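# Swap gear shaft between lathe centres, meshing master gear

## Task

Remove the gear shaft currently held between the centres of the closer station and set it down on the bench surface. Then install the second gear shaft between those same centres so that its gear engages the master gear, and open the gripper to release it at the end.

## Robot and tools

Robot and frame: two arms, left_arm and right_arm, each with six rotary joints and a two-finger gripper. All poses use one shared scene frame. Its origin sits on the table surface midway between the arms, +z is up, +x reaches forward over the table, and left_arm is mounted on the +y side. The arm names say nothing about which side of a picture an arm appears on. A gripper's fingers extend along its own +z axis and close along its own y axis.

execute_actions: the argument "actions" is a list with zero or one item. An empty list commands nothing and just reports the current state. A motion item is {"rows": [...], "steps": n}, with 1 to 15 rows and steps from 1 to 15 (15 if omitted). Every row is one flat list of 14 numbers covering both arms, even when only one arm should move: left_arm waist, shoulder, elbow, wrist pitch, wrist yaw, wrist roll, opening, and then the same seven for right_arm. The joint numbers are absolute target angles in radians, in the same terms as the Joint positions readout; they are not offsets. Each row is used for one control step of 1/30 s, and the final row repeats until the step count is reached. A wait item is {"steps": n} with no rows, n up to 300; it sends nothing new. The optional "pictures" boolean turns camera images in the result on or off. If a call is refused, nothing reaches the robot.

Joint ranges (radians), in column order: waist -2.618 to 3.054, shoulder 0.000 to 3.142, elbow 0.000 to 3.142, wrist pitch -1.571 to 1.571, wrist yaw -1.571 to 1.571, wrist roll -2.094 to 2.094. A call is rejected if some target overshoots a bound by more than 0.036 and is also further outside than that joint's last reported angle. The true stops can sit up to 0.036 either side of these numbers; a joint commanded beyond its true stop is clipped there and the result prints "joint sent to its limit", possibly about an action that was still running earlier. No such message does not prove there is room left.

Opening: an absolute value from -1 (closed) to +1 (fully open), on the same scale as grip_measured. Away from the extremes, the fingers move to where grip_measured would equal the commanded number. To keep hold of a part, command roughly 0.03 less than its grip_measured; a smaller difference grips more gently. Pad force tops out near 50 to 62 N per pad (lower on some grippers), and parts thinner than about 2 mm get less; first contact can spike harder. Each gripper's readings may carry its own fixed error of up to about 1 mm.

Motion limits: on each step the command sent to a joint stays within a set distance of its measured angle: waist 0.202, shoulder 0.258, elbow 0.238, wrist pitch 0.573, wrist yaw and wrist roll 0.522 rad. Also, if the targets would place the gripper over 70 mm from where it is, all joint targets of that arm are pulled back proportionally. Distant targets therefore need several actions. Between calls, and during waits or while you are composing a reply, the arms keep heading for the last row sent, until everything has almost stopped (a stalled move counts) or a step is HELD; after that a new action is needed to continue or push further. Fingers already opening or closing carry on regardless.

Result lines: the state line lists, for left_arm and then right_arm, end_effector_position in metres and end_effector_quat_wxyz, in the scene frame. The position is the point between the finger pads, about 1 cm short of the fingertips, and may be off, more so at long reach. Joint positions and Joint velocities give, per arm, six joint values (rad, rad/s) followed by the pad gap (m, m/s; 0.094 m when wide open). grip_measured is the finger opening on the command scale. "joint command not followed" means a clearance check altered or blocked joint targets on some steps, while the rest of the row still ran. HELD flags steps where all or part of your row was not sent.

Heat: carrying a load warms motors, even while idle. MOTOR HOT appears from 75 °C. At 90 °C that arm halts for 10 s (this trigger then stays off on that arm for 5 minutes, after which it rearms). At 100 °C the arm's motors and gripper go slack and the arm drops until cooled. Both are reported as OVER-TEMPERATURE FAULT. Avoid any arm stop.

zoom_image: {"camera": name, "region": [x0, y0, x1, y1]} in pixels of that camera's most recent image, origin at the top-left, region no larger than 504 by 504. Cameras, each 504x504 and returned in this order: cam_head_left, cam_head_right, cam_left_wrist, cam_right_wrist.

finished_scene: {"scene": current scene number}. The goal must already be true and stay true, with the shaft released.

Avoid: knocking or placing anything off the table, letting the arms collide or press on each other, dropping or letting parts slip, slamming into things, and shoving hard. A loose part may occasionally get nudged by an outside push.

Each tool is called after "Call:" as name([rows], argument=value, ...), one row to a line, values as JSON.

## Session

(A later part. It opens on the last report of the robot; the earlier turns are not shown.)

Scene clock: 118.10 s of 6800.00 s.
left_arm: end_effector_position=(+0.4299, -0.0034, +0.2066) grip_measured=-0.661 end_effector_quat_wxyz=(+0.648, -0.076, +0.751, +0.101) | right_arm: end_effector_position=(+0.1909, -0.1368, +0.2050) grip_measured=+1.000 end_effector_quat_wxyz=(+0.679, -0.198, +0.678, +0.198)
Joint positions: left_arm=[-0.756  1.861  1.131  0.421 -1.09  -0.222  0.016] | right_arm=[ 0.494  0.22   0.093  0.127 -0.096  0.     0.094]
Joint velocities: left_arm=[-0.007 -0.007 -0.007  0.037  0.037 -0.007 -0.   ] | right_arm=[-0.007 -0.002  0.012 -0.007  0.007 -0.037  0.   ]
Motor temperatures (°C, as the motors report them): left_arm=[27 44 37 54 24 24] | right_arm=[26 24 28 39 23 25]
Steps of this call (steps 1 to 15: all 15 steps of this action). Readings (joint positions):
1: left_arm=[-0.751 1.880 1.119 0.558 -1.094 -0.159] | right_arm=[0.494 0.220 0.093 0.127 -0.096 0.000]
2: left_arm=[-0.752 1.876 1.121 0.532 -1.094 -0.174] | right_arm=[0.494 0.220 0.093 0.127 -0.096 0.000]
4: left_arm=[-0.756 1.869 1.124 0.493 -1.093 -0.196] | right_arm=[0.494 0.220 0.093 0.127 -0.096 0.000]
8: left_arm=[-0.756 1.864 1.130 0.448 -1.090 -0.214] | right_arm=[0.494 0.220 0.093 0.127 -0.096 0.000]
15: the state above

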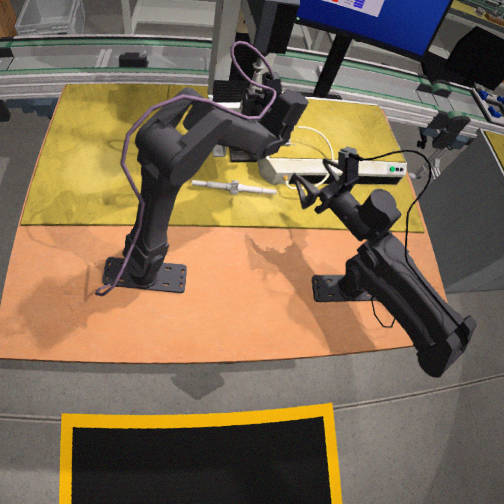

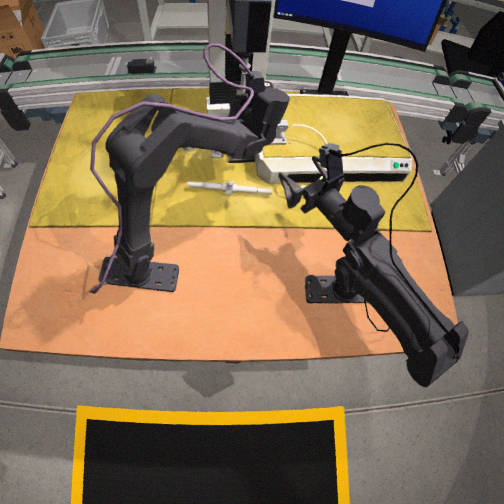

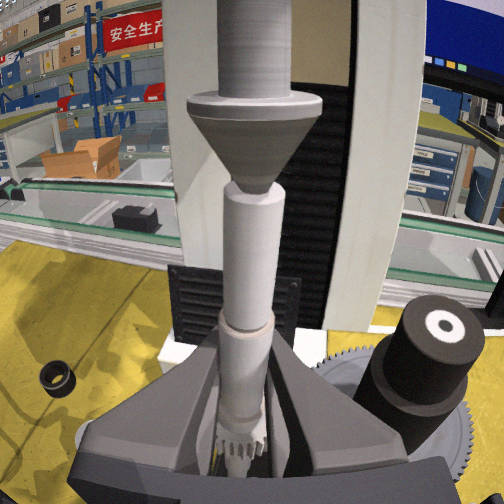

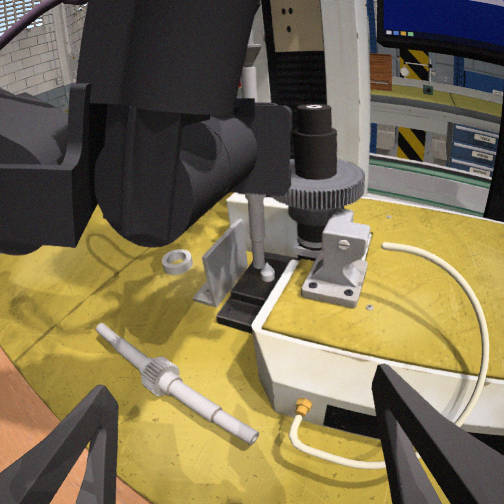

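Call:
execute_actions([
  {"rows":[[-0.775,1.73,1.28,0.61,-1.1,-0.22,-0.76,0.5,0.2,0.1,0.15,-0.1,0,1]]},
], pictures=false)

Call:
execute_actions([
  {"rows":[[-0.775,1.73,1.28,0.61,-1.05,-0.31,-0.76,0.5,0.2,0.1,0.15,-0.1,0,1]]},
])

Call:
zoom_image(camera="cam_right_wrist", region=[190,150,340,300])

Scene clock: 122.13 s of 6800.00 s.
left_arm: end_effector_position=(+0.4296, -0.0035, +0.2065) grip_measured=-0.661 end_effector_quat_wxyz=(+0.647, -0.074, +0.752, +0.101) | right_arm: end_effector_position=(+0.1909, -0.1368, +0.2050) grip_measured=+1.000 end_effector_quat_wxyz=(+0.679, -0.198, +0.678, +0.198)
Joint positions: left_arm=[-0.756  1.858  1.131  0.414 -1.087 -0.223  0.016] | right_arm=[ 0.494  0.22   0.093  0.127 -0.096  0.     0.094]
Joint velocities: left_arm=[-0.007  0.017  0.012  0.066  0.007 -0.007  0.001] | right_arm=[-0.002 -0.002  0.007 -0.037  0.051 -0.037  0.   ]
Motor temperatures (°C, as the motors report them): left_arm=[27 45 37 54 24 24] | right_arm=[26 24 28 40 23 25]
Steps of this call (steps 1 to 15: the robot went on to your last target; steps 16 to 90: nothing new was sent; then 0.53 s passed at rest; steps 91 to 105: all 15 steps of this action). Readings (joint positions):
91: left_arm=[-0.756 1.858 1.131 0.414 -1.087 -0.224] | right_arm=[0.494 0.220 0.093 0.127 -0.096 0.000]
92: left_arm=[-0.756 1.858 1.131 0.414 -1.087 -0.223] | right_arm=[0.494 0.220 0.093 0.127 -0.096 0.000]
94: left_arm=[-0.756 1.858 1.131 0.414 -1.087 -0.223] | right_arm=[0.494 0.220 0.093 0.127 -0.096 0.000]
98: left_arm=[-0.756 1.858 1.131 0.414 -1.087 -0.223] | right_arm=[0.494 0.220 0.093 0.127 -0.096 0.000]
105: the state above

Scene clock: 122.63 s of 6800.00 s.
left_arm: end_effector_position=(+0.4302, -0.0040, +0.2065) grip_measured=-0.661 end_effector_quat_wxyz=(+0.645, -0.079, +0.754, +0.096) | right_arm: end_effector_position=(+0.1909, -0.1368, +0.2050) grip_measured=+1.000 end_effector_quat_wxyz=(+0.679, -0.198, +0.678, +0.198)
Joint positions: left_arm=[-0.755  1.858  1.14   0.393 -1.084 -0.246  0.016] | right_arm=[ 0.494  0.22   0.093  0.127 -0.096  0.     0.094]
Joint velocities: left_arm=[ 0.002  0.007 -0.002  0.037  0.007 -0.037 -0.001] | right_arm=[-0.017  0.002 -0.002 -0.051  0.022 -0.037  0.   ]
Motor temperatures (°C, as the motors report them): left_arm=[27 45 37 54 24 24] | right_arm=[26 24 28 40 23 25]
Steps of this call (steps 1 to 15: all 15 steps of this action). Readings (joint positions):
1: left_arm=[-0.756 1.858 1.131 0.414 -1.086 -0.227] | right_arm=[0.494 0.220 0.093 0.127 -0.096 0.000]
2: left_arm=[-0.755 1.858 1.131 0.413 -1.085 -0.230] | right_arm=[0.494 0.220 0.093 0.127 -0.096 0.000]
4: left_arm=[-0.755 1.858 1.135 0.408 -1.084 -0.236] | right_arm=[0.494 0.220 0.093 0.127 -0.096 0.000]
8: left_arm=[-0.755 1.858 1.138 0.399 -1.084 -0.242] | right_arm=[0.494 0.220 0.093 0.127 -0.096 0.000]
15: the state above

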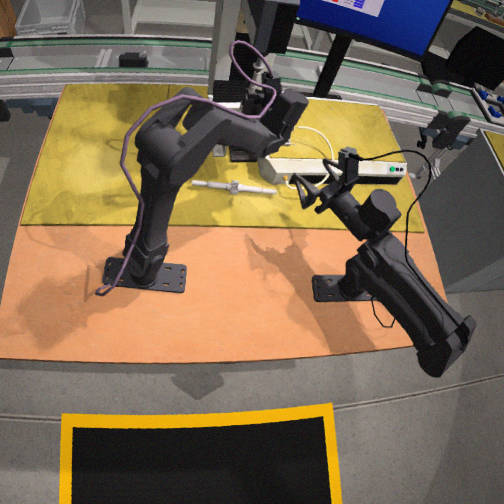

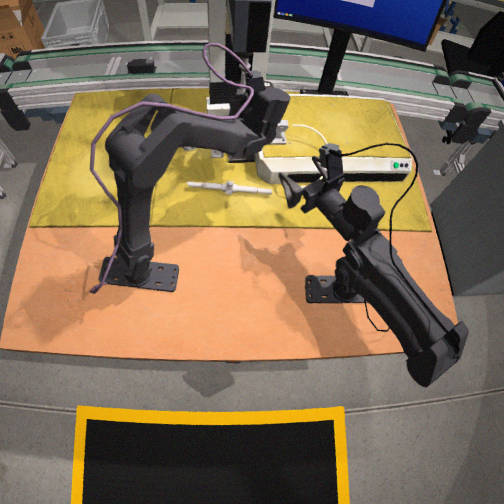

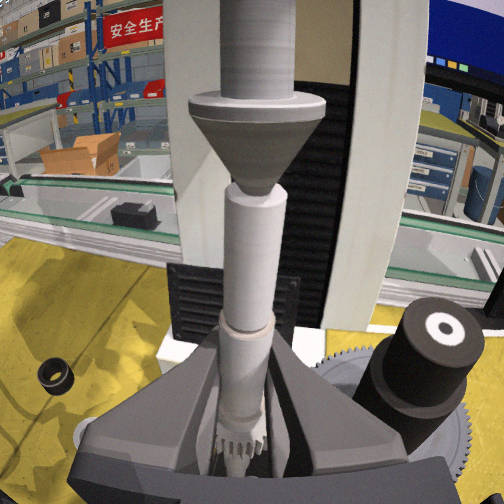

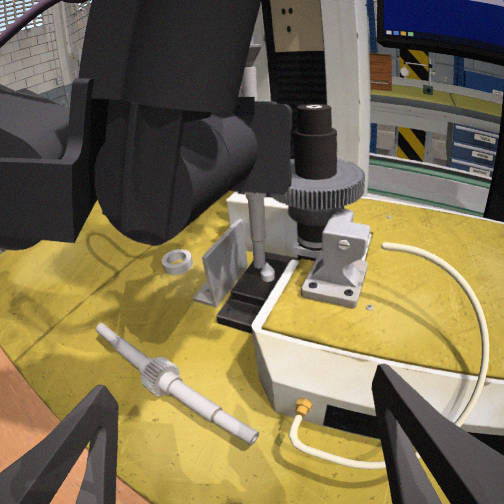

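Region (190, 150, 340, 300) of cam_right_wrist's 504x504 image, scaled by 3.360, with more detail than that image has.

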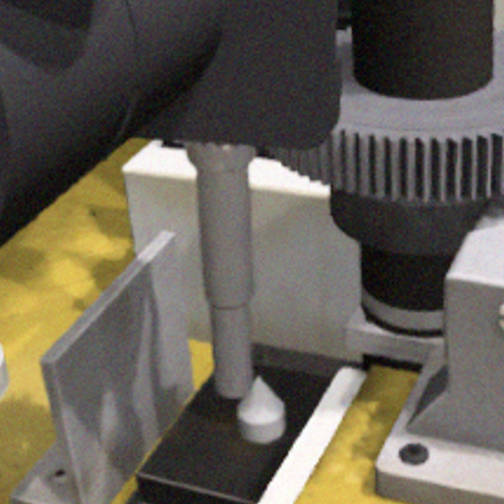

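Raise the wrist further, then lever.

Call:
execute_actions([
  {"rows":[[-0.775,1.75,1.27,0.4,-1.12,-0.33,-0.76,0.5,0.2,0.1,0.15,-0.1,0,1]]},
], pictures=false)

Scene clock: 124.97 s of 6800.00 s.
left_arm: end_effector_position=(+0.4271, -0.0036, +0.2063) grip_measured=-0.661 end_effector_quat_wxyz=(+0.630, -0.077, +0.766, +0.102) | right_arm: end_effector_position=(+0.1909, -0.1368, +0.2050) grip_measured=+1.000 end_effector_quat_wxyz=(+0.679, -0.198, +0.678, +0.198)
Joint positions: left_arm=[-0.759  1.844  1.172  0.263 -1.084 -0.306  0.016] | right_arm=[ 0.494  0.22   0.093  0.127 -0.096  0.     0.094]
Joint velocities: left_arm=[ 0.002 -0.012 -0.007 -0.081 -0.007 -0.037 -0.001] | right_arm=[-0.012 -0.002  0.002  0.022 -0.037  0.007  0.   ]
Motor temperatures (°C, as the motors report them): left_arm=[27 45 38 54 24 24] | right_arm=[26 24 28 40 23 25]
Steps of this call (steps 1 to 15: the robot went on to your last target; steps 16 to 55: nothing new was sent; steps 56 to 70: all 15 steps of this action). Readings (joint positions):
56: left_arm=[-0.754 1.858 1.146 0.375 -1.086 -0.255] | right_arm=[0.494 0.220 0.093 0.127 -0.096 0.000]
57: left_arm=[-0.754 1.856 1.153 0.354 -1.086 -0.263] | right_arm=[0.494 0.220 0.093 0.127 -0.096 0.000]
59: left_arm=[-0.756 1.852 1.161 0.321 -1.087 -0.276] | right_arm=[0.494 0.220 0.093 0.127 -0.096 0.000]
63: left_arm=[-0.759 1.847 1.167 0.283 -1.087 -0.293] | right_arm=[0.494 0.220 0.093 0.127 -0.096 0.000]
70: the state above

Call:
execute_actions([
  {"rows":[[-0.775,1.765,1.225,0.58,-1.1,-0.27,-0.76,0.5,0.2,0.1,0.15,-0.1,0,1]]},
], pictures=false)

Call:
execute_actions([
  {"rows":[[-0.775,1.765,1.225,0.58,-1.04,-0.36,-0.76,0.5,0.2,0.1,0.15,-0.1,0,1]]},
])

Call:
zoom_image(camera="cam_right_wrist", region=[190,150,340,300])

Scene clock: 129.13 s of 6800.00 s.
left_arm: end_effector_position=(+0.4300, -0.0060, +0.2187) grip_measured=-0.661 end_effector_quat_wxyz=(+0.647, -0.088, +0.752, +0.088) | right_arm: end_effector_position=(+0.1909, -0.1368, +0.2050) grip_measured=+1.000 end_effector_quat_wxyz=(+0.679, -0.198, +0.678, +0.198)
Joint positions: left_arm=[-0.759  1.843  1.17   0.351 -1.088 -0.268  0.016] | right_arm=[ 0.494  0.22   0.093  0.127 -0.096  0.     0.094]
Joint velocities: left_arm=[-0.007 -0.002  0.002  0.095 -0.007  0.007 -0.   ] | right_arm=[ 0.012 -0.007 -0.007  0.051  0.037 -0.066  0.   ]
Motor temperatures (°C, as the motors report them): left_arm=[27 46 38 54 24 24] | right_arm=[26 24 28 40 23 25]
Steps of this call (steps 1 to 15: the robot went on to your last target; steps 16 to 90: nothing new was sent; then 0.67 s passed at rest; steps 91 to 105: all 15 steps of this action). Readings (joint positions):
91: left_arm=[-0.759 1.843 1.173 0.266 -1.083 -0.306] | right_arm=[0.494 0.220 0.093 0.127 -0.096 0.000]
92: left_arm=[-0.759 1.843 1.171 0.276 -1.084 -0.299] | right_arm=[0.494 0.220 0.093 0.127 -0.096 0.000]
94: left_arm=[-0.759 1.843 1.170 0.294 -1.086 -0.288] | right_arm=[0.494 0.220 0.093 0.127 -0.096 0.000]
98: left_arm=[-0.759 1.843 1.170 0.323 -1.088 -0.275] | right_arm=[0.494 0.220 0.093 0.127 -0.096 0.000]
105: the state above

Scene clock: 129.63 s of 6800.00 s.
left_arm: end_effector_position=(+0.4304, -0.0065, +0.2186) grip_measured=-0.661 end_effector_quat_wxyz=(+0.648, -0.095, +0.752, +0.080) | right_arm: end_effector_position=(+0.1909, -0.1368, +0.2050) grip_measured=+1.000 end_effector_quat_wxyz=(+0.679, -0.198, +0.678, +0.198)
Joint positions: left_arm=[-0.758  1.843  1.17   0.352 -1.083 -0.289  0.016] | right_arm=[ 0.494  0.22   0.093  0.127 -0.096  0.     0.094]
Joint velocities: left_arm=[-0.007  0.007 -0.012  0.007  0.022  0.007 -0.002] | right_arm=[-0.002 -0.007 -0.007  0.007 -0.095  0.007  0.   ]
Motor temperatures (°C, as the motors report them): left_arm=[27 46 38 55 24 24] | right_arm=[26 24 28 40 23 25]
Steps of this call (steps 1 to 15: all 15 steps of this action). Readings (joint positions):
1: left_arm=[-0.759 1.843 1.170 0.352 -1.086 -0.276] | right_arm=[0.494 0.220 0.093 0.127 -0.096 0.000]
2: left_arm=[-0.758 1.843 1.170 0.352 -1.085 -0.282] | right_arm=[0.494 0.220 0.093 0.127 -0.096 0.000]
4: left_arm=[-0.758 1.843 1.170 0.352 -1.084 -0.286] | right_arm=[0.494 0.220 0.093 0.127 -0.096 0.000]
8: left_arm=[-0.758 1.843 1.170 0.352 -1.083 -0.289] | right_arm=[0.494 0.220 0.093 0.127 -0.096 0.000]
15: the state above

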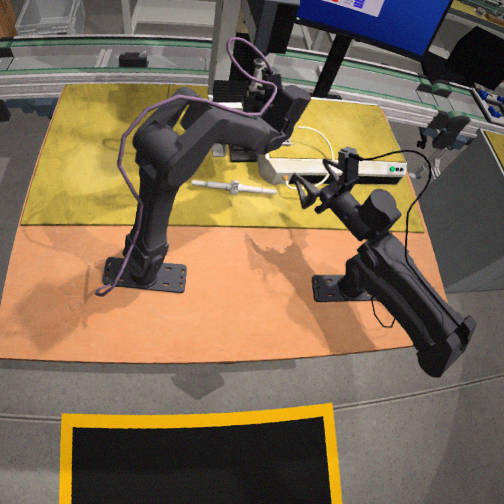

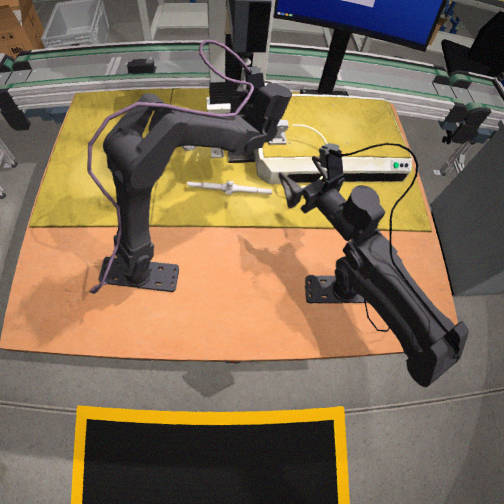

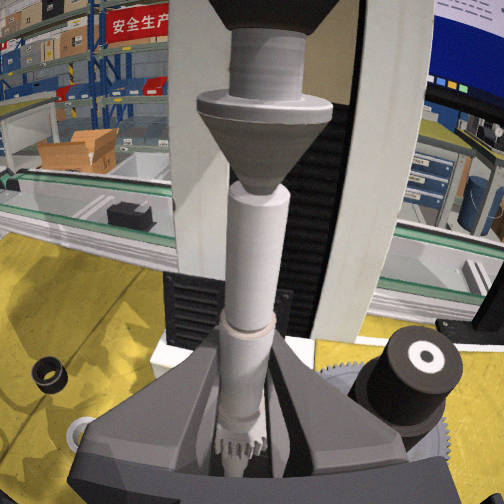

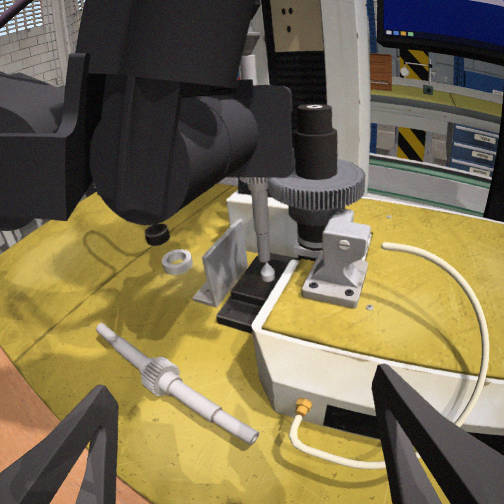

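Region (190, 150, 340, 300) of cam_right_wrist's 504x504 image, scaled by 3.360, with more detail than that image has.

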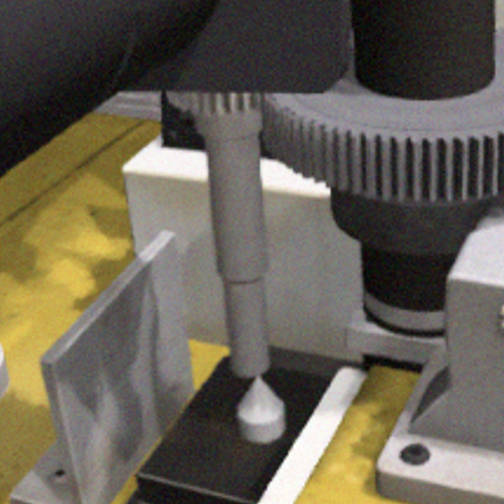

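Call:
execute_actions([
  {"rows":[[-0.78,1.79,1.225,0.53,-1.0,-0.46,-0.76,0.5,0.2,0.1,0.15,-0.1,0,1]]},
], pictures=false)

Call:
execute_actions([
  {"rows":[[-0.78,1.82,1.21,0.44,-1.0,-0.46,-0.76,0.5,0.2,0.1,0.15,-0.1,0,1]]},
])

Call:
zoom_image(camera="cam_right_wrist", region=[190,150,340,300])

Scene clock: 134.83 s of 6800.00 s.
left_arm: end_effector_position=(+0.4309, -0.0115, +0.2161) grip_measured=-0.661 end_effector_quat_wxyz=(+0.647, -0.116, +0.753, +0.043) | right_arm: end_effector_position=(+0.1909, -0.1368, +0.2050) grip_measured=+1.000 end_effector_quat_wxyz=(+0.679, -0.198, +0.678, +0.198)
Joint positions: left_arm=[-0.759  1.843  1.17   0.345 -1.053 -0.374  0.016] | right_arm=[ 0.494  0.22   0.093  0.127 -0.096  0.     0.094]
Joint velocities: left_arm=[-0.007  0.002 -0.007 -0.007 -0.037  0.081  0.001] | right_arm=[-0.007 -0.012 -0.017 -0.037  0.051 -0.037  0.   ]
Motor temperatures (°C, as the motors report them): left_arm=[27 46 38 57 24 24] | right_arm=[26 24 28 40 23 25]
Steps of this call (steps 1 to 15: the robot went on to your last target; steps 16 to 90: nothing new was sent; then 1.70 s passed at rest; steps 91 to 105: all 15 steps of this action). Readings (joint positions):
91: left_arm=[-0.758 1.843 1.170 0.350 -1.080 -0.304] | right_arm=[0.494 0.220 0.093 0.127 -0.096 0.000]
92: left_arm=[-0.757 1.843 1.170 0.350 -1.075 -0.316] | right_arm=[0.494 0.220 0.093 0.127 -0.096 0.000]
94: left_arm=[-0.756 1.843 1.170 0.350 -1.061 -0.340] | right_arm=[0.494 0.220 0.093 0.127 -0.096 0.000]
98: left_arm=[-0.759 1.843 1.170 0.345 -1.053 -0.371] | right_arm=[0.494 0.220 0.093 0.127 -0.096 0.000]
105: the state above

Scene clock: 135.33 s of 6800.00 s.
left_arm: end_effector_position=(+0.4303, -0.0117, +0.2085) grip_measured=-0.661 end_effector_quat_wxyz=(+0.639, -0.113, +0.759, +0.046) | right_arm: end_effector_position=(+0.1909, -0.1368, +0.2050) grip_measured=+1.000 end_effector_quat_wxyz=(+0.679, -0.198, +0.678, +0.198)
Joint positions: left_arm=[-0.759  1.848  1.17   0.313 -1.047 -0.395  0.016] | right_arm=[ 0.494  0.22   0.093  0.127 -0.096  0.     0.094]
Joint velocities: left_arm=[-0.012  0.002 -0.007  0.007 -0.051 -0.037  0.   ] | right_arm=[-0.012 -0.002  0.002 -0.022  0.022 -0.007  0.   ]
Motor temperatures (°C, as the motors report them): left_arm=[27 46 38 57 24 24] | right_arm=[26 24 28 40 23 25]
Steps of this call (steps 1 to 15: all 15 steps of this action). Readings (joint positions):
1: left_arm=[-0.759 1.844 1.170 0.336 -1.052 -0.376] | right_arm=[0.494 0.220 0.093 0.127 -0.096 0.000]
2: left_arm=[-0.759 1.844 1.170 0.327 -1.050 -0.379] | right_arm=[0.494 0.220 0.093 0.127 -0.096 0.000]
4: left_arm=[-0.759 1.848 1.170 0.314 -1.047 -0.390] | right_arm=[0.494 0.220 0.093 0.127 -0.096 0.000]
8: left_arm=[-0.759 1.848 1.170 0.313 -1.047 -0.395] | right_arm=[0.494 0.220 0.093 0.127 -0.096 0.000]
15: the state above

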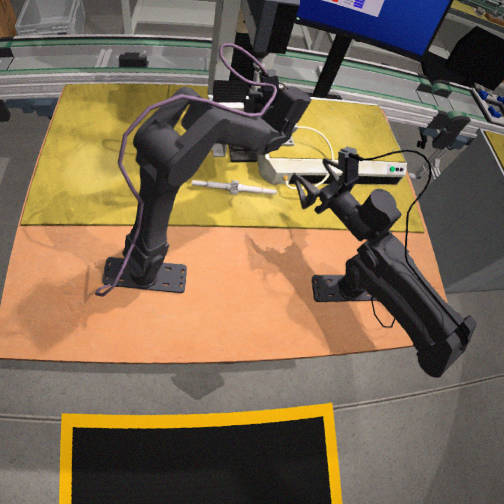

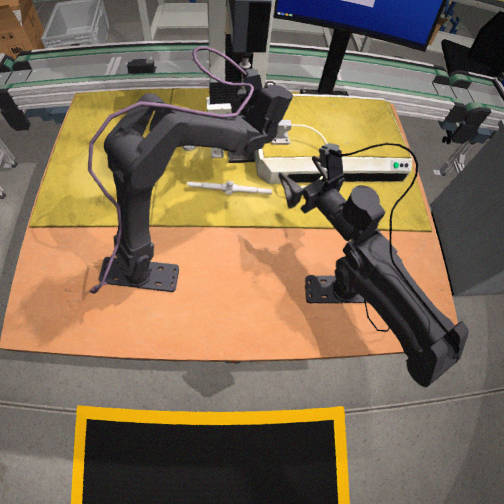

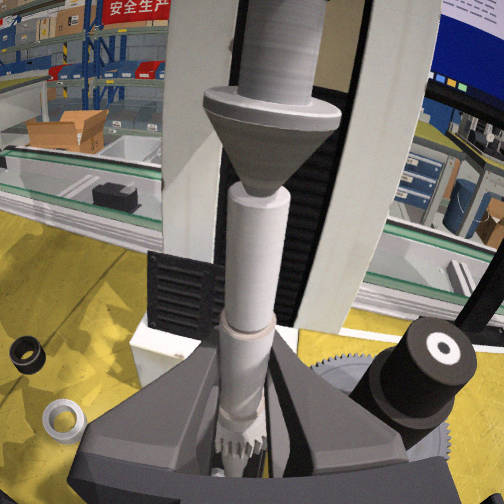

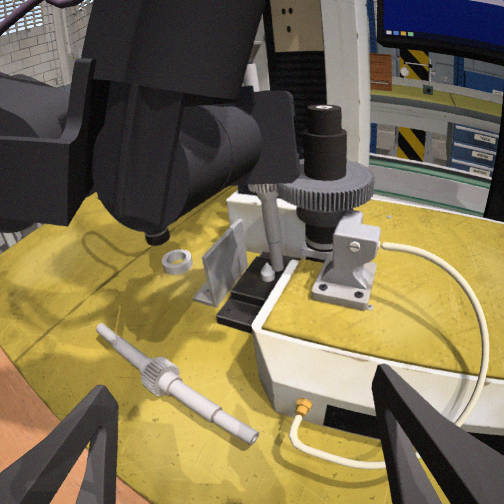

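Region (190, 150, 340, 300) of cam_right_wrist's 504x504 image, scaled by 3.360, with more detail than that image has.

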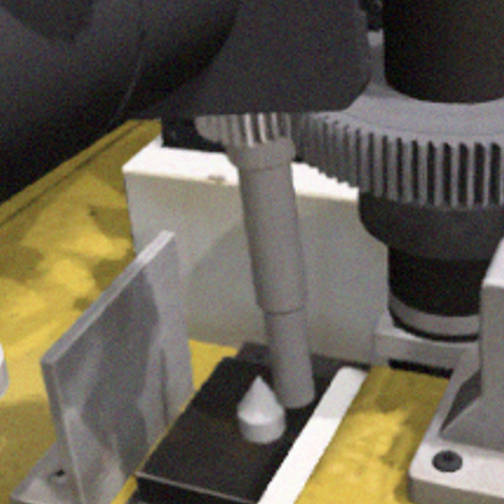

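Overshot; relift and swing back.

Call:
execute_actions([
  {"rows":[[-0.785,1.755,1.225,0.59,-1.06,-0.36,-0.76,0.5,0.2,0.1,0.15,-0.1,0,1]]},
], pictures=false)

Call:
execute_actions([
  {"rows":[[-0.785,1.755,1.225,0.56,-1.07,-0.32,-0.76,0.5,0.2,0.1,0.15,-0.1,0,1]]},
])

Call:
zoom_image(camera="cam_right_wrist", region=[190,150,340,300])

Scene clock: 140.50 s of 6800.00 s.
left_arm: end_effector_position=(+0.4306, -0.0115, +0.2102) grip_measured=-0.661 end_effector_quat_wxyz=(+0.641, -0.107, +0.758, +0.052) | right_arm: end_effector_position=(+0.1909, -0.1368, +0.2050) grip_measured=+1.000 end_effector_quat_wxyz=(+0.679, -0.198, +0.678, +0.198)
Joint positions: left_arm=[-0.759  1.848  1.17   0.323 -1.051 -0.37   0.016] | right_arm=[ 0.494  0.22   0.093  0.127 -0.096  0.     0.094]
Joint velocities: left_arm=[-0.002 -0.017  0.007  0.007 -0.11   0.037 -0.   ] | right_arm=[-0.007 -0.012  0.007  0.022  0.051  0.007  0.   ]
Motor temperatures (°C, as the motors report them): left_arm=[27 45 38 58 24 24] | right_arm=[26 24 28 40 23 25]
Steps of this call (steps 1 to 15: the robot went on to your last target; steps 16 to 90: nothing new was sent; then 1.67 s passed at rest; steps 91 to 105: all 15 steps of this action). Readings (joint positions):
91: left_arm=[-0.759 1.848 1.170 0.318 -1.050 -0.386] | right_arm=[0.494 0.220 0.093 0.127 -0.096 0.000]
92: left_arm=[-0.759 1.848 1.170 0.322 -1.051 -0.378] | right_arm=[0.494 0.220 0.093 0.127 -0.096 0.000]
94: left_arm=[-0.759 1.848 1.170 0.323 -1.051 -0.372] | right_arm=[0.494 0.220 0.093 0.127 -0.096 0.000]
98: left_arm=[-0.759 1.848 1.170 0.323 -1.051 -0.370] | right_arm=[0.494 0.220 0.093 0.127 -0.096 0.000]
105: the state above

Scene clock: 141.00 s of 6800.00 s.
left_arm: end_effector_position=(+0.4307, -0.0110, +0.2115) grip_measured=-0.661 end_effector_quat_wxyz=(+0.642, -0.102, +0.757, +0.058) | right_arm: end_effector_position=(+0.1909, -0.1368, +0.2050) grip_measured=+1.000 end_effector_quat_wxyz=(+0.679, -0.198, +0.678, +0.198)
Joint positions: left_arm=[-0.759  1.848  1.17   0.33  -1.055 -0.351  0.016] | right_arm=[ 0.494  0.22   0.093  0.127 -0.096  0.     0.094]
Joint velocities: left_arm=[-0.012  0.007  0.012 -0.022  0.007 -0.022  0.   ] | right_arm=[ 0.007 -0.012 -0.027 -0.022 -0.022 -0.037  0.   ]
Motor temperatures (°C, as the motors report them): left_arm=[27 45 37 58 24 24] | right_arm=[26 24 28 40 23 25]
Steps of this call (steps 1 to 15: all 15 steps of this action). Readings (joint positions):
1: left_arm=[-0.759 1.848 1.170 0.323 -1.052 -0.365] | right_arm=[0.494 0.220 0.093 0.127 -0.096 0.000]
2: left_arm=[-0.759 1.848 1.170 0.323 -1.052 -0.362] | right_arm=[0.494 0.220 0.093 0.127 -0.096 0.000]
4: left_arm=[-0.759 1.848 1.170 0.325 -1.053 -0.358] | right_arm=[0.494 0.220 0.093 0.127 -0.096 0.000]
8: left_arm=[-0.759 1.848 1.170 0.328 -1.054 -0.354] | right_arm=[0.494 0.220 0.093 0.127 -0.096 0.000]
15: the state above

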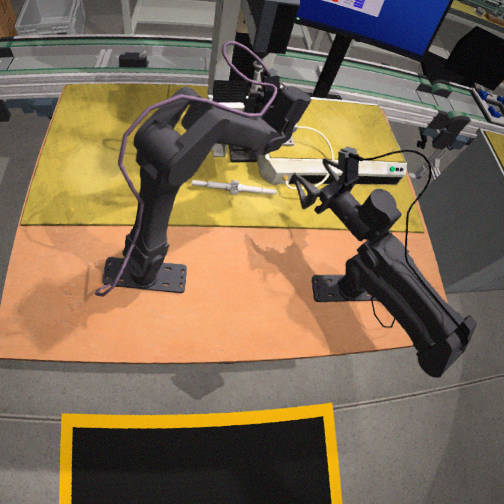

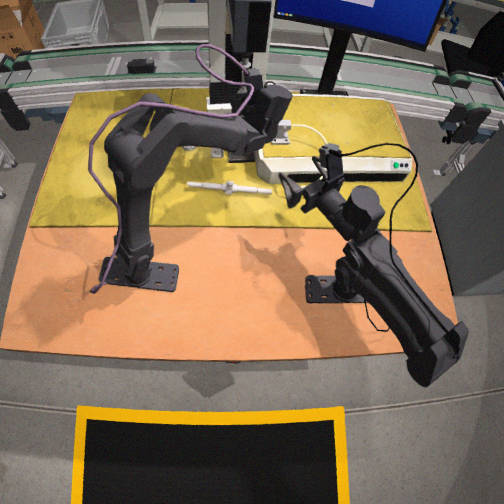

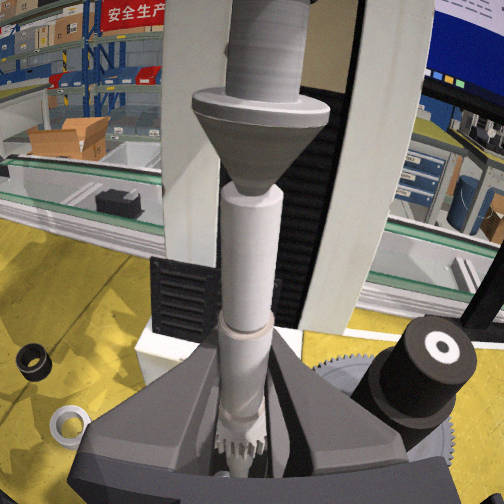

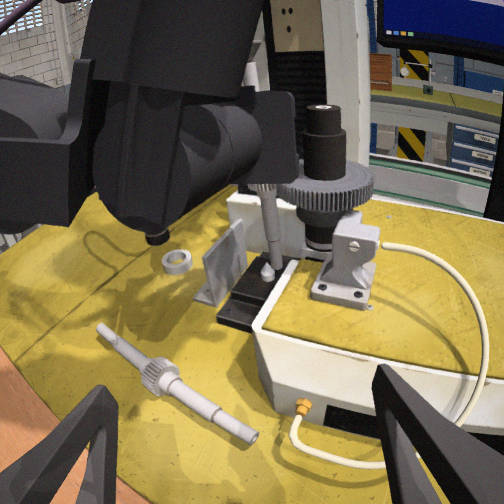

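Region (190, 150, 340, 300) of cam_right_wrist's 504x504 image, scaled by 3.360, with more detail than that image has.

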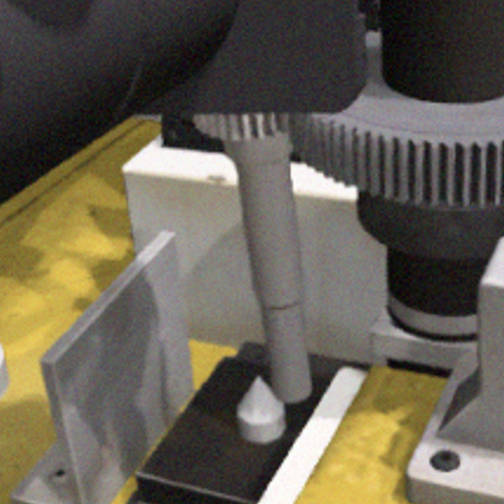

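Call:
execute_actions([
  {"rows":[[-0.775,1.775,1.215,0.61,-1.1,-0.285,-0.76,0.5,0.2,0.1,0.15,-0.1,0,1]]},
], pictures=false)

Call:
execute_actions([
  {"steps":12},
])

Call:
zoom_image(camera="cam_right_wrist", region=[190,150,340,300])

Scene clock: 144.80 s of 6800.00 s.
left_arm: end_effector_position=(+0.4311, -0.0057, +0.2173) grip_measured=-0.661 end_effector_quat_wxyz=(+0.650, -0.091, +0.750, +0.085) | right_arm: end_effector_position=(+0.1909, -0.1368, +0.2050) grip_measured=+1.000 end_effector_quat_wxyz=(+0.679, -0.198, +0.678, +0.198)
Joint positions: left_arm=[-0.756  1.848  1.163  0.376 -1.087 -0.267  0.016] | right_arm=[ 0.494  0.22   0.093  0.127 -0.096  0.     0.094]
Joint velocities: left_arm=[-0.012 -0.007 -0.007 -0.066  0.007  0.051  0.001] | right_arm=[-0.017  0.002  0.007 -0.051 -0.007  0.022  0.   ]
Motor temperatures (°C, as the motors report them): left_arm=[27 46 37 59 24 24] | right_arm=[26 24 28 40 23 25]
Steps of this call (steps 1 to 15: the robot went on to your last target; steps 16 to 90: nothing new was sent; then 0.30 s passed at rest; steps 91 to 105: all 15 steps of this action). Readings (joint positions):
91: left_arm=[-0.759 1.848 1.169 0.338 -1.058 -0.344] | right_arm=[0.494 0.220 0.093 0.127 -0.096 0.000]
92: left_arm=[-0.759 1.848 1.166 0.348 -1.059 -0.336] | right_arm=[0.494 0.220 0.093 0.127 -0.096 0.000]
94: left_arm=[-0.759 1.848 1.164 0.361 -1.062 -0.325] | right_arm=[0.494 0.220 0.093 0.127 -0.096 0.000]
98: left_arm=[-0.757 1.848 1.163 0.375 -1.069 -0.303] | right_arm=[0.494 0.220 0.093 0.127 -0.096 0.000]
105: the state above

Scene clock: 145.20 s of 6800.00 s.
left_arm: end_effector_position=(+0.4311, -0.0057, +0.2173) grip_measured=-0.661 end_effector_quat_wxyz=(+0.650, -0.091, +0.750, +0.085) | right_arm: end_effector_position=(+0.1909, -0.1368, +0.2050) grip_measured=+1.000 end_effector_quat_wxyz=(+0.679, -0.198, +0.678, +0.198)
Joint positions: left_arm=[-0.756  1.848  1.163  0.376 -1.087 -0.265  0.016] | right_arm=[ 0.494  0.22   0.093  0.127 -0.096  0.     0.094]
Joint velocities: left_arm=[-0.002  0.002 -0.002  0.007  0.037 -0.095 -0.   ] | right_arm=[-0.022 -0.017 -0.002 -0.066 -0.051  0.037  0.   ]
Motor temperatures (°C, as the motors report them): left_arm=[27 46 37 60 24 24] | right_arm=[26 24 28 40 23 25]
Steps of this call (steps 1 to 12: the robot went on to your last target). Readings (joint positions):
1: left_arm=[-0.756 1.848 1.163 0.376 -1.087 -0.266] | right_arm=[0.494 0.220 0.093 0.127 -0.096 0.000]
2: left_arm=[-0.756 1.848 1.163 0.376 -1.087 -0.266] | right_arm=[0.494 0.220 0.093 0.127 -0.096 0.000]
4: left_arm=[-0.756 1.848 1.163 0.376 -1.087 -0.265] | right_arm=[0.494 0.220 0.093 0.127 -0.096 0.000]
8: left_arm=[-0.756 1.848 1.163 0.376 -1.087 -0.265] | right_arm=[0.494 0.220 0.093 0.127 -0.096 0.000]
12: the state above

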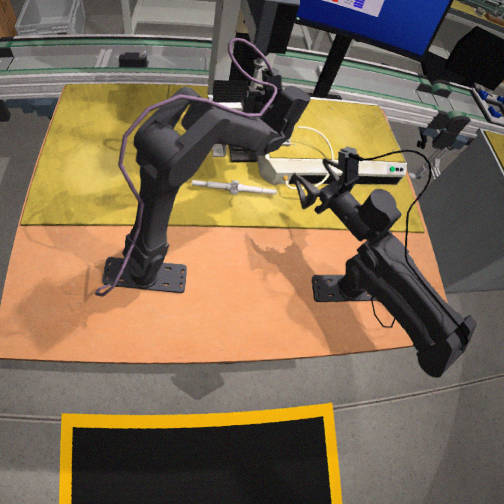

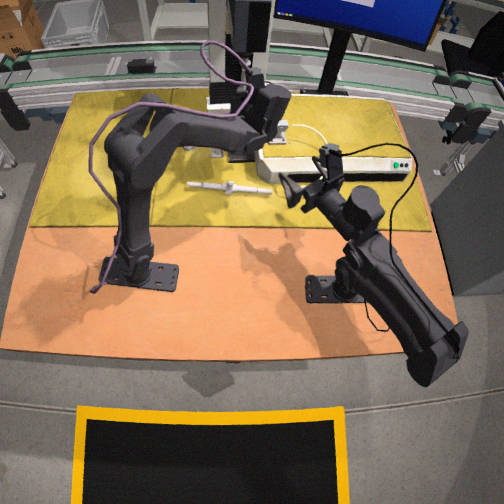

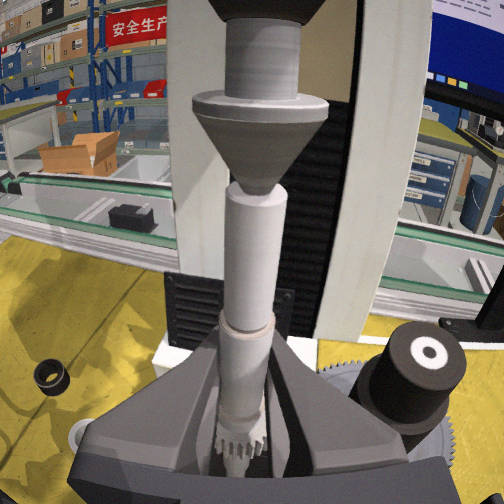

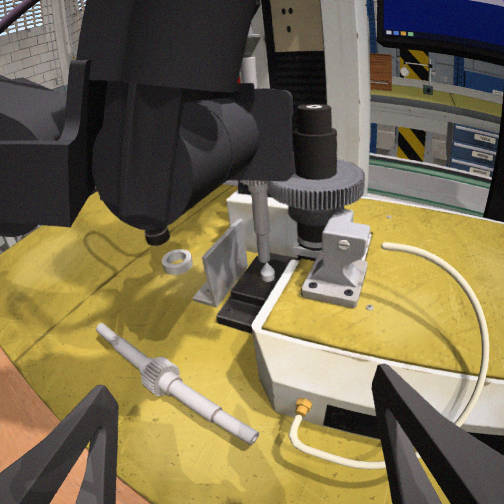

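Region (190, 150, 340, 300) of cam_right_wrist's 504x504 image, scaled by 3.360, with more detail than that image has.

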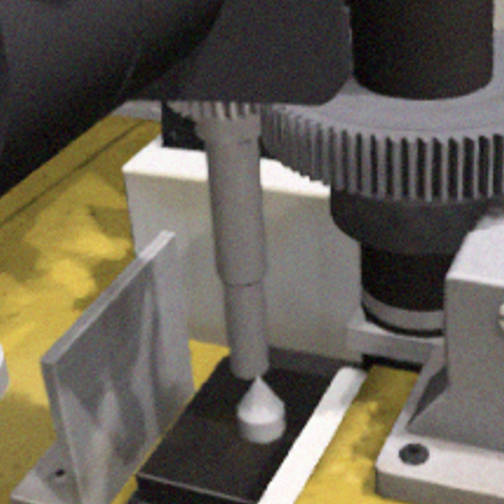

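Call:
execute_actions([
  {"rows":[[-0.785,1.755,1.265,0.47,-1.035,-0.41,-0.76,0.5,0.2,0.1,0.15,-0.1,0,1]]},
])

Call:
zoom_image(camera="cam_right_wrist", region=[190,150,340,300])

Scene clock: 150.73 s of 6800.00 s.
left_arm: end_effector_position=(+0.4307, -0.0061, +0.2124) grip_measured=-0.661 end_effector_quat_wxyz=(+0.640, -0.095, +0.758, +0.079) | right_arm: end_effector_position=(+0.1909, -0.1368, +0.2050) grip_measured=+1.000 end_effector_quat_wxyz=(+0.679, -0.198, +0.678, +0.198)
Joint positions: left_arm=[-0.755  1.847  1.174  0.314 -1.074 -0.32   0.016] | right_arm=[ 0.494  0.22   0.093  0.127 -0.096  0.     0.094]
Joint velocities: left_arm=[-0.007 -0.007  0.007 -0.022  0.022  0.022  0.   ] | right_arm=[-0.017  0.007  0.002 -0.007  0.081  0.081  0.   ]
Motor temperatures (°C, as the motors report them): left_arm=[27 46 38 62 24 24] | right_arm=[26 24 28 40 23 25]
Steps of this call (steps 1 to 15: the robot went on to your last target; steps 16 to 90: nothing new was sent; then 2.03 s passed at rest; steps 91 to 105: all 15 steps of this action). Readings (joint positions):
91: left_arm=[-0.757 1.848 1.163 0.365 -1.085 -0.277] | right_arm=[0.494 0.220 0.093 0.127 -0.096 0.000]
92: left_arm=[-0.757 1.847 1.163 0.356 -1.081 -0.287] | right_arm=[0.494 0.220 0.093 0.127 -0.096 0.000]
94: left_arm=[-0.755 1.847 1.166 0.341 -1.075 -0.300] | right_arm=[0.494 0.220 0.093 0.127 -0.096 0.000]
98: left_arm=[-0.755 1.847 1.171 0.323 -1.074 -0.313] | right_arm=[0.494 0.220 0.093 0.127 -0.096 0.000]
105: the state above

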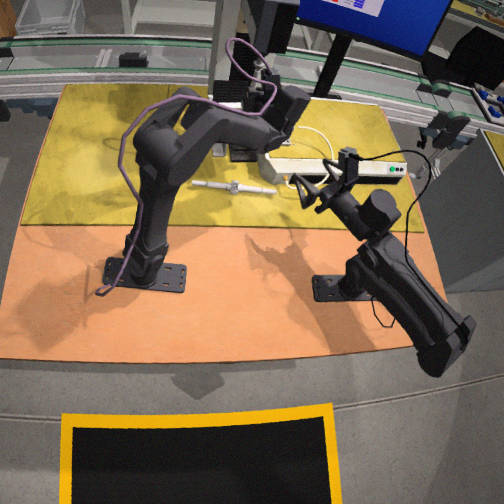

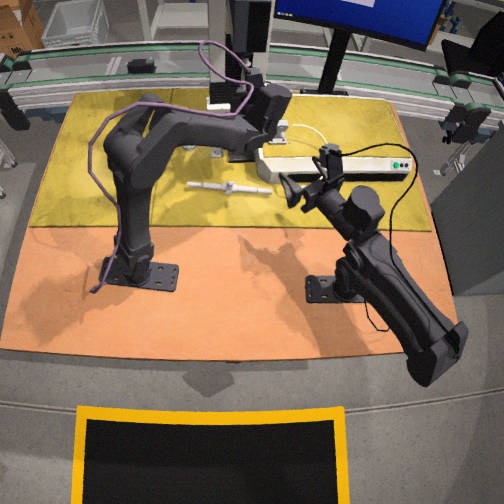

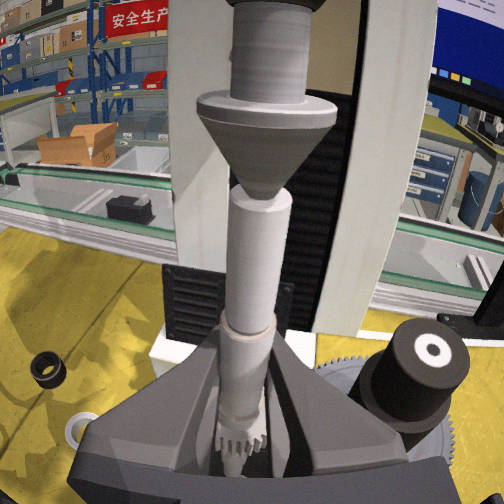

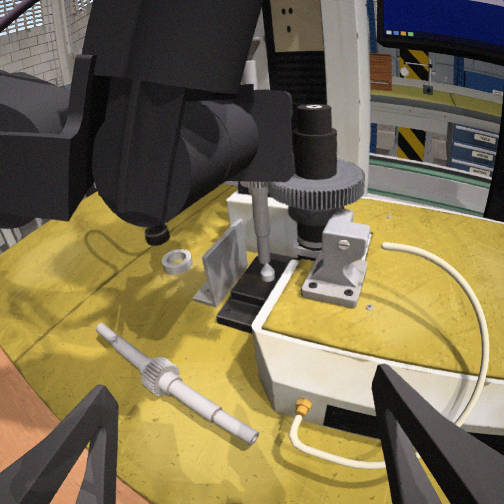

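Region (190, 150, 340, 300) of cam_right_wrist's 504x504 image, scaled by 3.360, with more detail than that image has.

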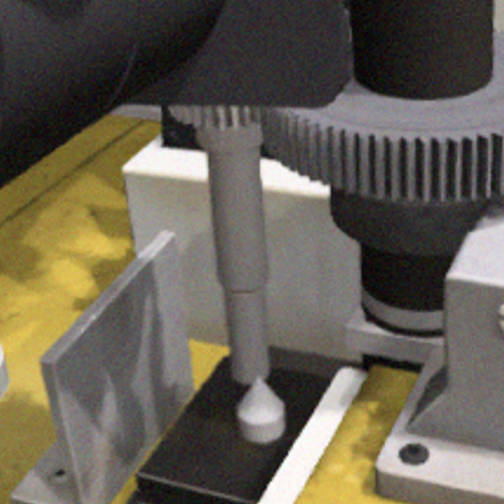

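Behind the tip; more wrist raise, passing round the left.

Call:
execute_actions([
  {"rows":[[-0.78,1.725,1.305,0.29,-1.12,-0.36,-0.76,0.5,0.2,0.1,0.15,-0.1,0,1]]},
], pictures=false)

Call:
execute_actions([
  {"steps":15},
], pictures=false)

Call:
execute_actions([
  {"rows":[[-0.785,1.745,1.26,0.47,-1.09,-0.34,-0.76,0.5,0.2,0.1,0.15,-0.1,0,1]]},
])

Scene clock: 155.40 s of 6800.00 s.
left_arm: end_effector_position=(+0.4253, -0.0043, +0.2055) grip_measured=-0.661 end_effector_quat_wxyz=(+0.616, -0.074, +0.778, +0.097) | right_arm: end_effector_position=(+0.1909, -0.1368, +0.2050) grip_measured=+1.000 end_effector_quat_wxyz=(+0.679, -0.198, +0.678, +0.198)
Joint positions: left_arm=[-0.759  1.831  1.197  0.162 -1.061 -0.358  0.016] | right_arm=[ 0.494  0.22   0.093  0.127 -0.096  0.     0.094]
Joint velocities: left_arm=[-0.017 -0.012 -0.007  0.022 -0.051 -0.095 -0.   ] | right_arm=[-0.012 -0.002 -0.022  0.022 -0.022 -0.007  0.   ]
Motor temperatures (°C, as the motors report them): left_arm=[27 47 38 61 24 25] | right_arm=[26 24 28 40 23 25]
Steps of this call (steps 1 to 15: the robot went on to your last target; steps 16 to 90: nothing new was sent; then 1.17 s passed at rest; steps 91 to 105: all 15 steps of this action). Readings (joint positions):
91: left_arm=[-0.754 1.845 1.180 0.293 -1.074 -0.321] | right_arm=[0.494 0.220 0.093 0.127 -0.096 0.000]
92: left_arm=[-0.754 1.845 1.188 0.270 -1.074 -0.322] | right_arm=[0.494 0.220 0.093 0.127 -0.096 0.000]
94: left_arm=[-0.755 1.838 1.194 0.231 -1.075 -0.326] | right_arm=[0.494 0.220 0.093 0.127 -0.096 0.000]
98: left_arm=[-0.759 1.831 1.197 0.183 -1.067 -0.344] | right_arm=[0.494 0.220 0.093 0.127 -0.096 0.000]
105: the state above

Scene clock: 155.90 s of 6800.00 s.
left_arm: end_effector_position=(+0.4254, -0.0045, +0.2055) grip_measured=-0.661 end_effector_quat_wxyz=(+0.616, -0.075, +0.778, +0.096) | right_arm: end_effector_position=(+0.1909, -0.1368, +0.2050) grip_measured=+1.000 end_effector_quat_wxyz=(+0.679, -0.198, +0.678, +0.198)
Joint positions: left_arm=[-0.759  1.831  1.197  0.162 -1.06  -0.361  0.016] | right_arm=[ 0.494  0.22   0.093  0.127 -0.096  0.     0.094]
Joint velocities: left_arm=[ 0.007  0.007 -0.002 -0.007 -0.007  0.022  0.001] | right_arm=[-0.007  0.002 -0.007 -0.007 -0.022  0.022  0.   ]
Motor temperatures (°C, as the motors report them): left_arm=[27 47 38 61 24 24] | right_arm=[26 24 28 40 23 25]
Steps of this call (steps 1 to 15: the robot went on to your last target). Readings (joint positions):
1: left_arm=[-0.759 1.831 1.197 0.162 -1.061 -0.359] | right_arm=[0.494 0.220 0.093 0.127 -0.096 0.000]
2: left_arm=[-0.759 1.831 1.197 0.162 -1.061 -0.359] | right_arm=[0.494 0.220 0.093 0.127 -0.096 0.000]
4: left_arm=[-0.759 1.831 1.197 0.162 -1.061 -0.360] | right_arm=[0.494 0.220 0.093 0.127 -0.096 0.000]
8: left_arm=[-0.759 1.831 1.197 0.162 -1.060 -0.360] | right_arm=[0.494 0.220 0.093 0.127 -0.096 0.000]
15: the state above
All arms were judged still, so your last target was given up. Only a new action makes them travel on or press farther. Fingers that are still opening or closing keep moving.

Scene clock: 156.40 s of 6800.00 s.
left_arm: end_effector_position=(+0.4266, -0.0056, +0.2119) grip_measured=-0.661 end_effector_quat_wxyz=(+0.626, -0.082, +0.770, +0.091) | right_arm: end_effector_position=(+0.1909, -0.1368, +0.2050) grip_measured=+1.000 end_effector_quat_wxyz=(+0.679, -0.198, +0.678, +0.198)
Joint positions: left_arm=[-0.76   1.831  1.197  0.203 -1.07  -0.344  0.016] | right_arm=[ 0.494  0.22   0.093  0.127 -0.096  0.     0.094]
Joint velocities: left_arm=[ 0.002 -0.002  0.012 -0.007 -0.066  0.081  0.   ] | right_arm=[ 0.002  0.002 -0.002 -0.022  0.022  0.051  0.   ]
Motor temperatures (°C, as the motors report them): left_arm=[27 47 38 62 24 24] | right_arm=[26 24 28 40 23 25]
Steps of this call (steps 1 to 15: all 15 steps of this action). Readings (joint positions):
1: left_arm=[-0.759 1.831 1.197 0.171 -1.060 -0.360] | right_arm=[0.494 0.220 0.093 0.127 -0.096 0.000]
2: left_arm=[-0.759 1.831 1.197 0.174 -1.061 -0.359] | right_arm=[0.494 0.220 0.093 0.127 -0.096 0.000]
4: left_arm=[-0.760 1.831 1.197 0.182 -1.063 -0.356] | right_arm=[0.494 0.220 0.093 0.127 -0.096 0.000]
8: left_arm=[-0.760 1.831 1.197 0.193 -1.067 -0.351] | right_arm=[0.494 0.220 0.093 0.127 -0.096 0.000]
15: the state above

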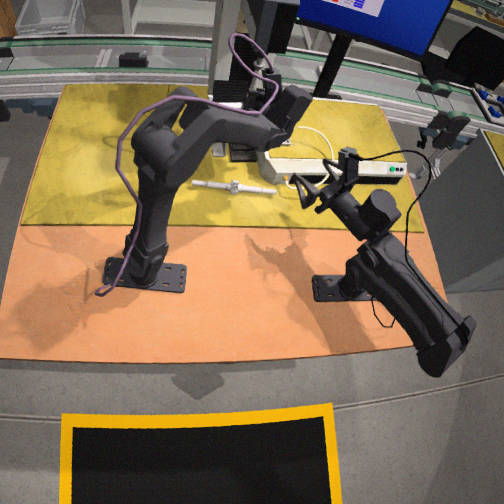

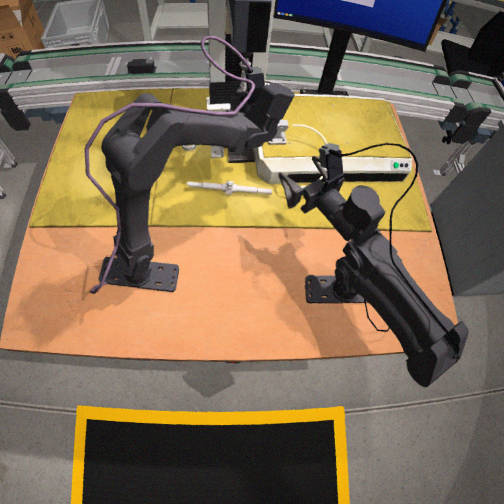

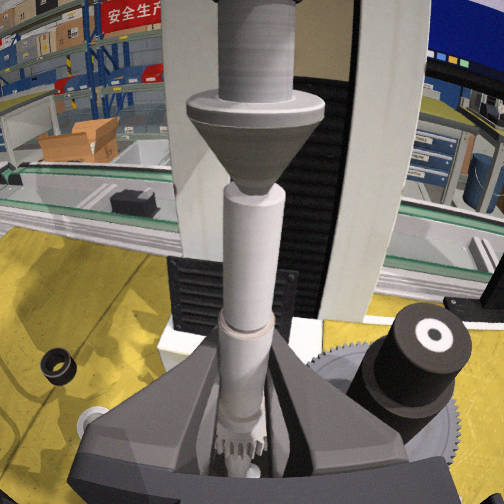

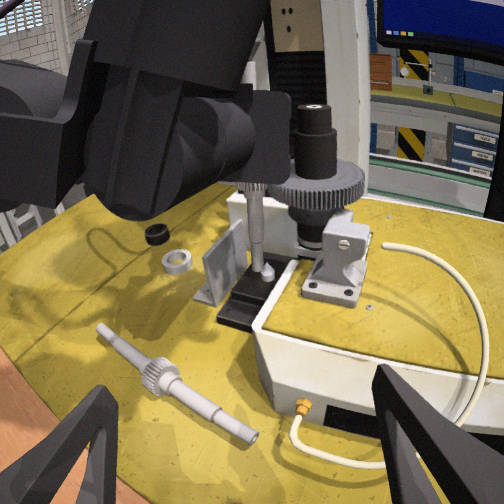

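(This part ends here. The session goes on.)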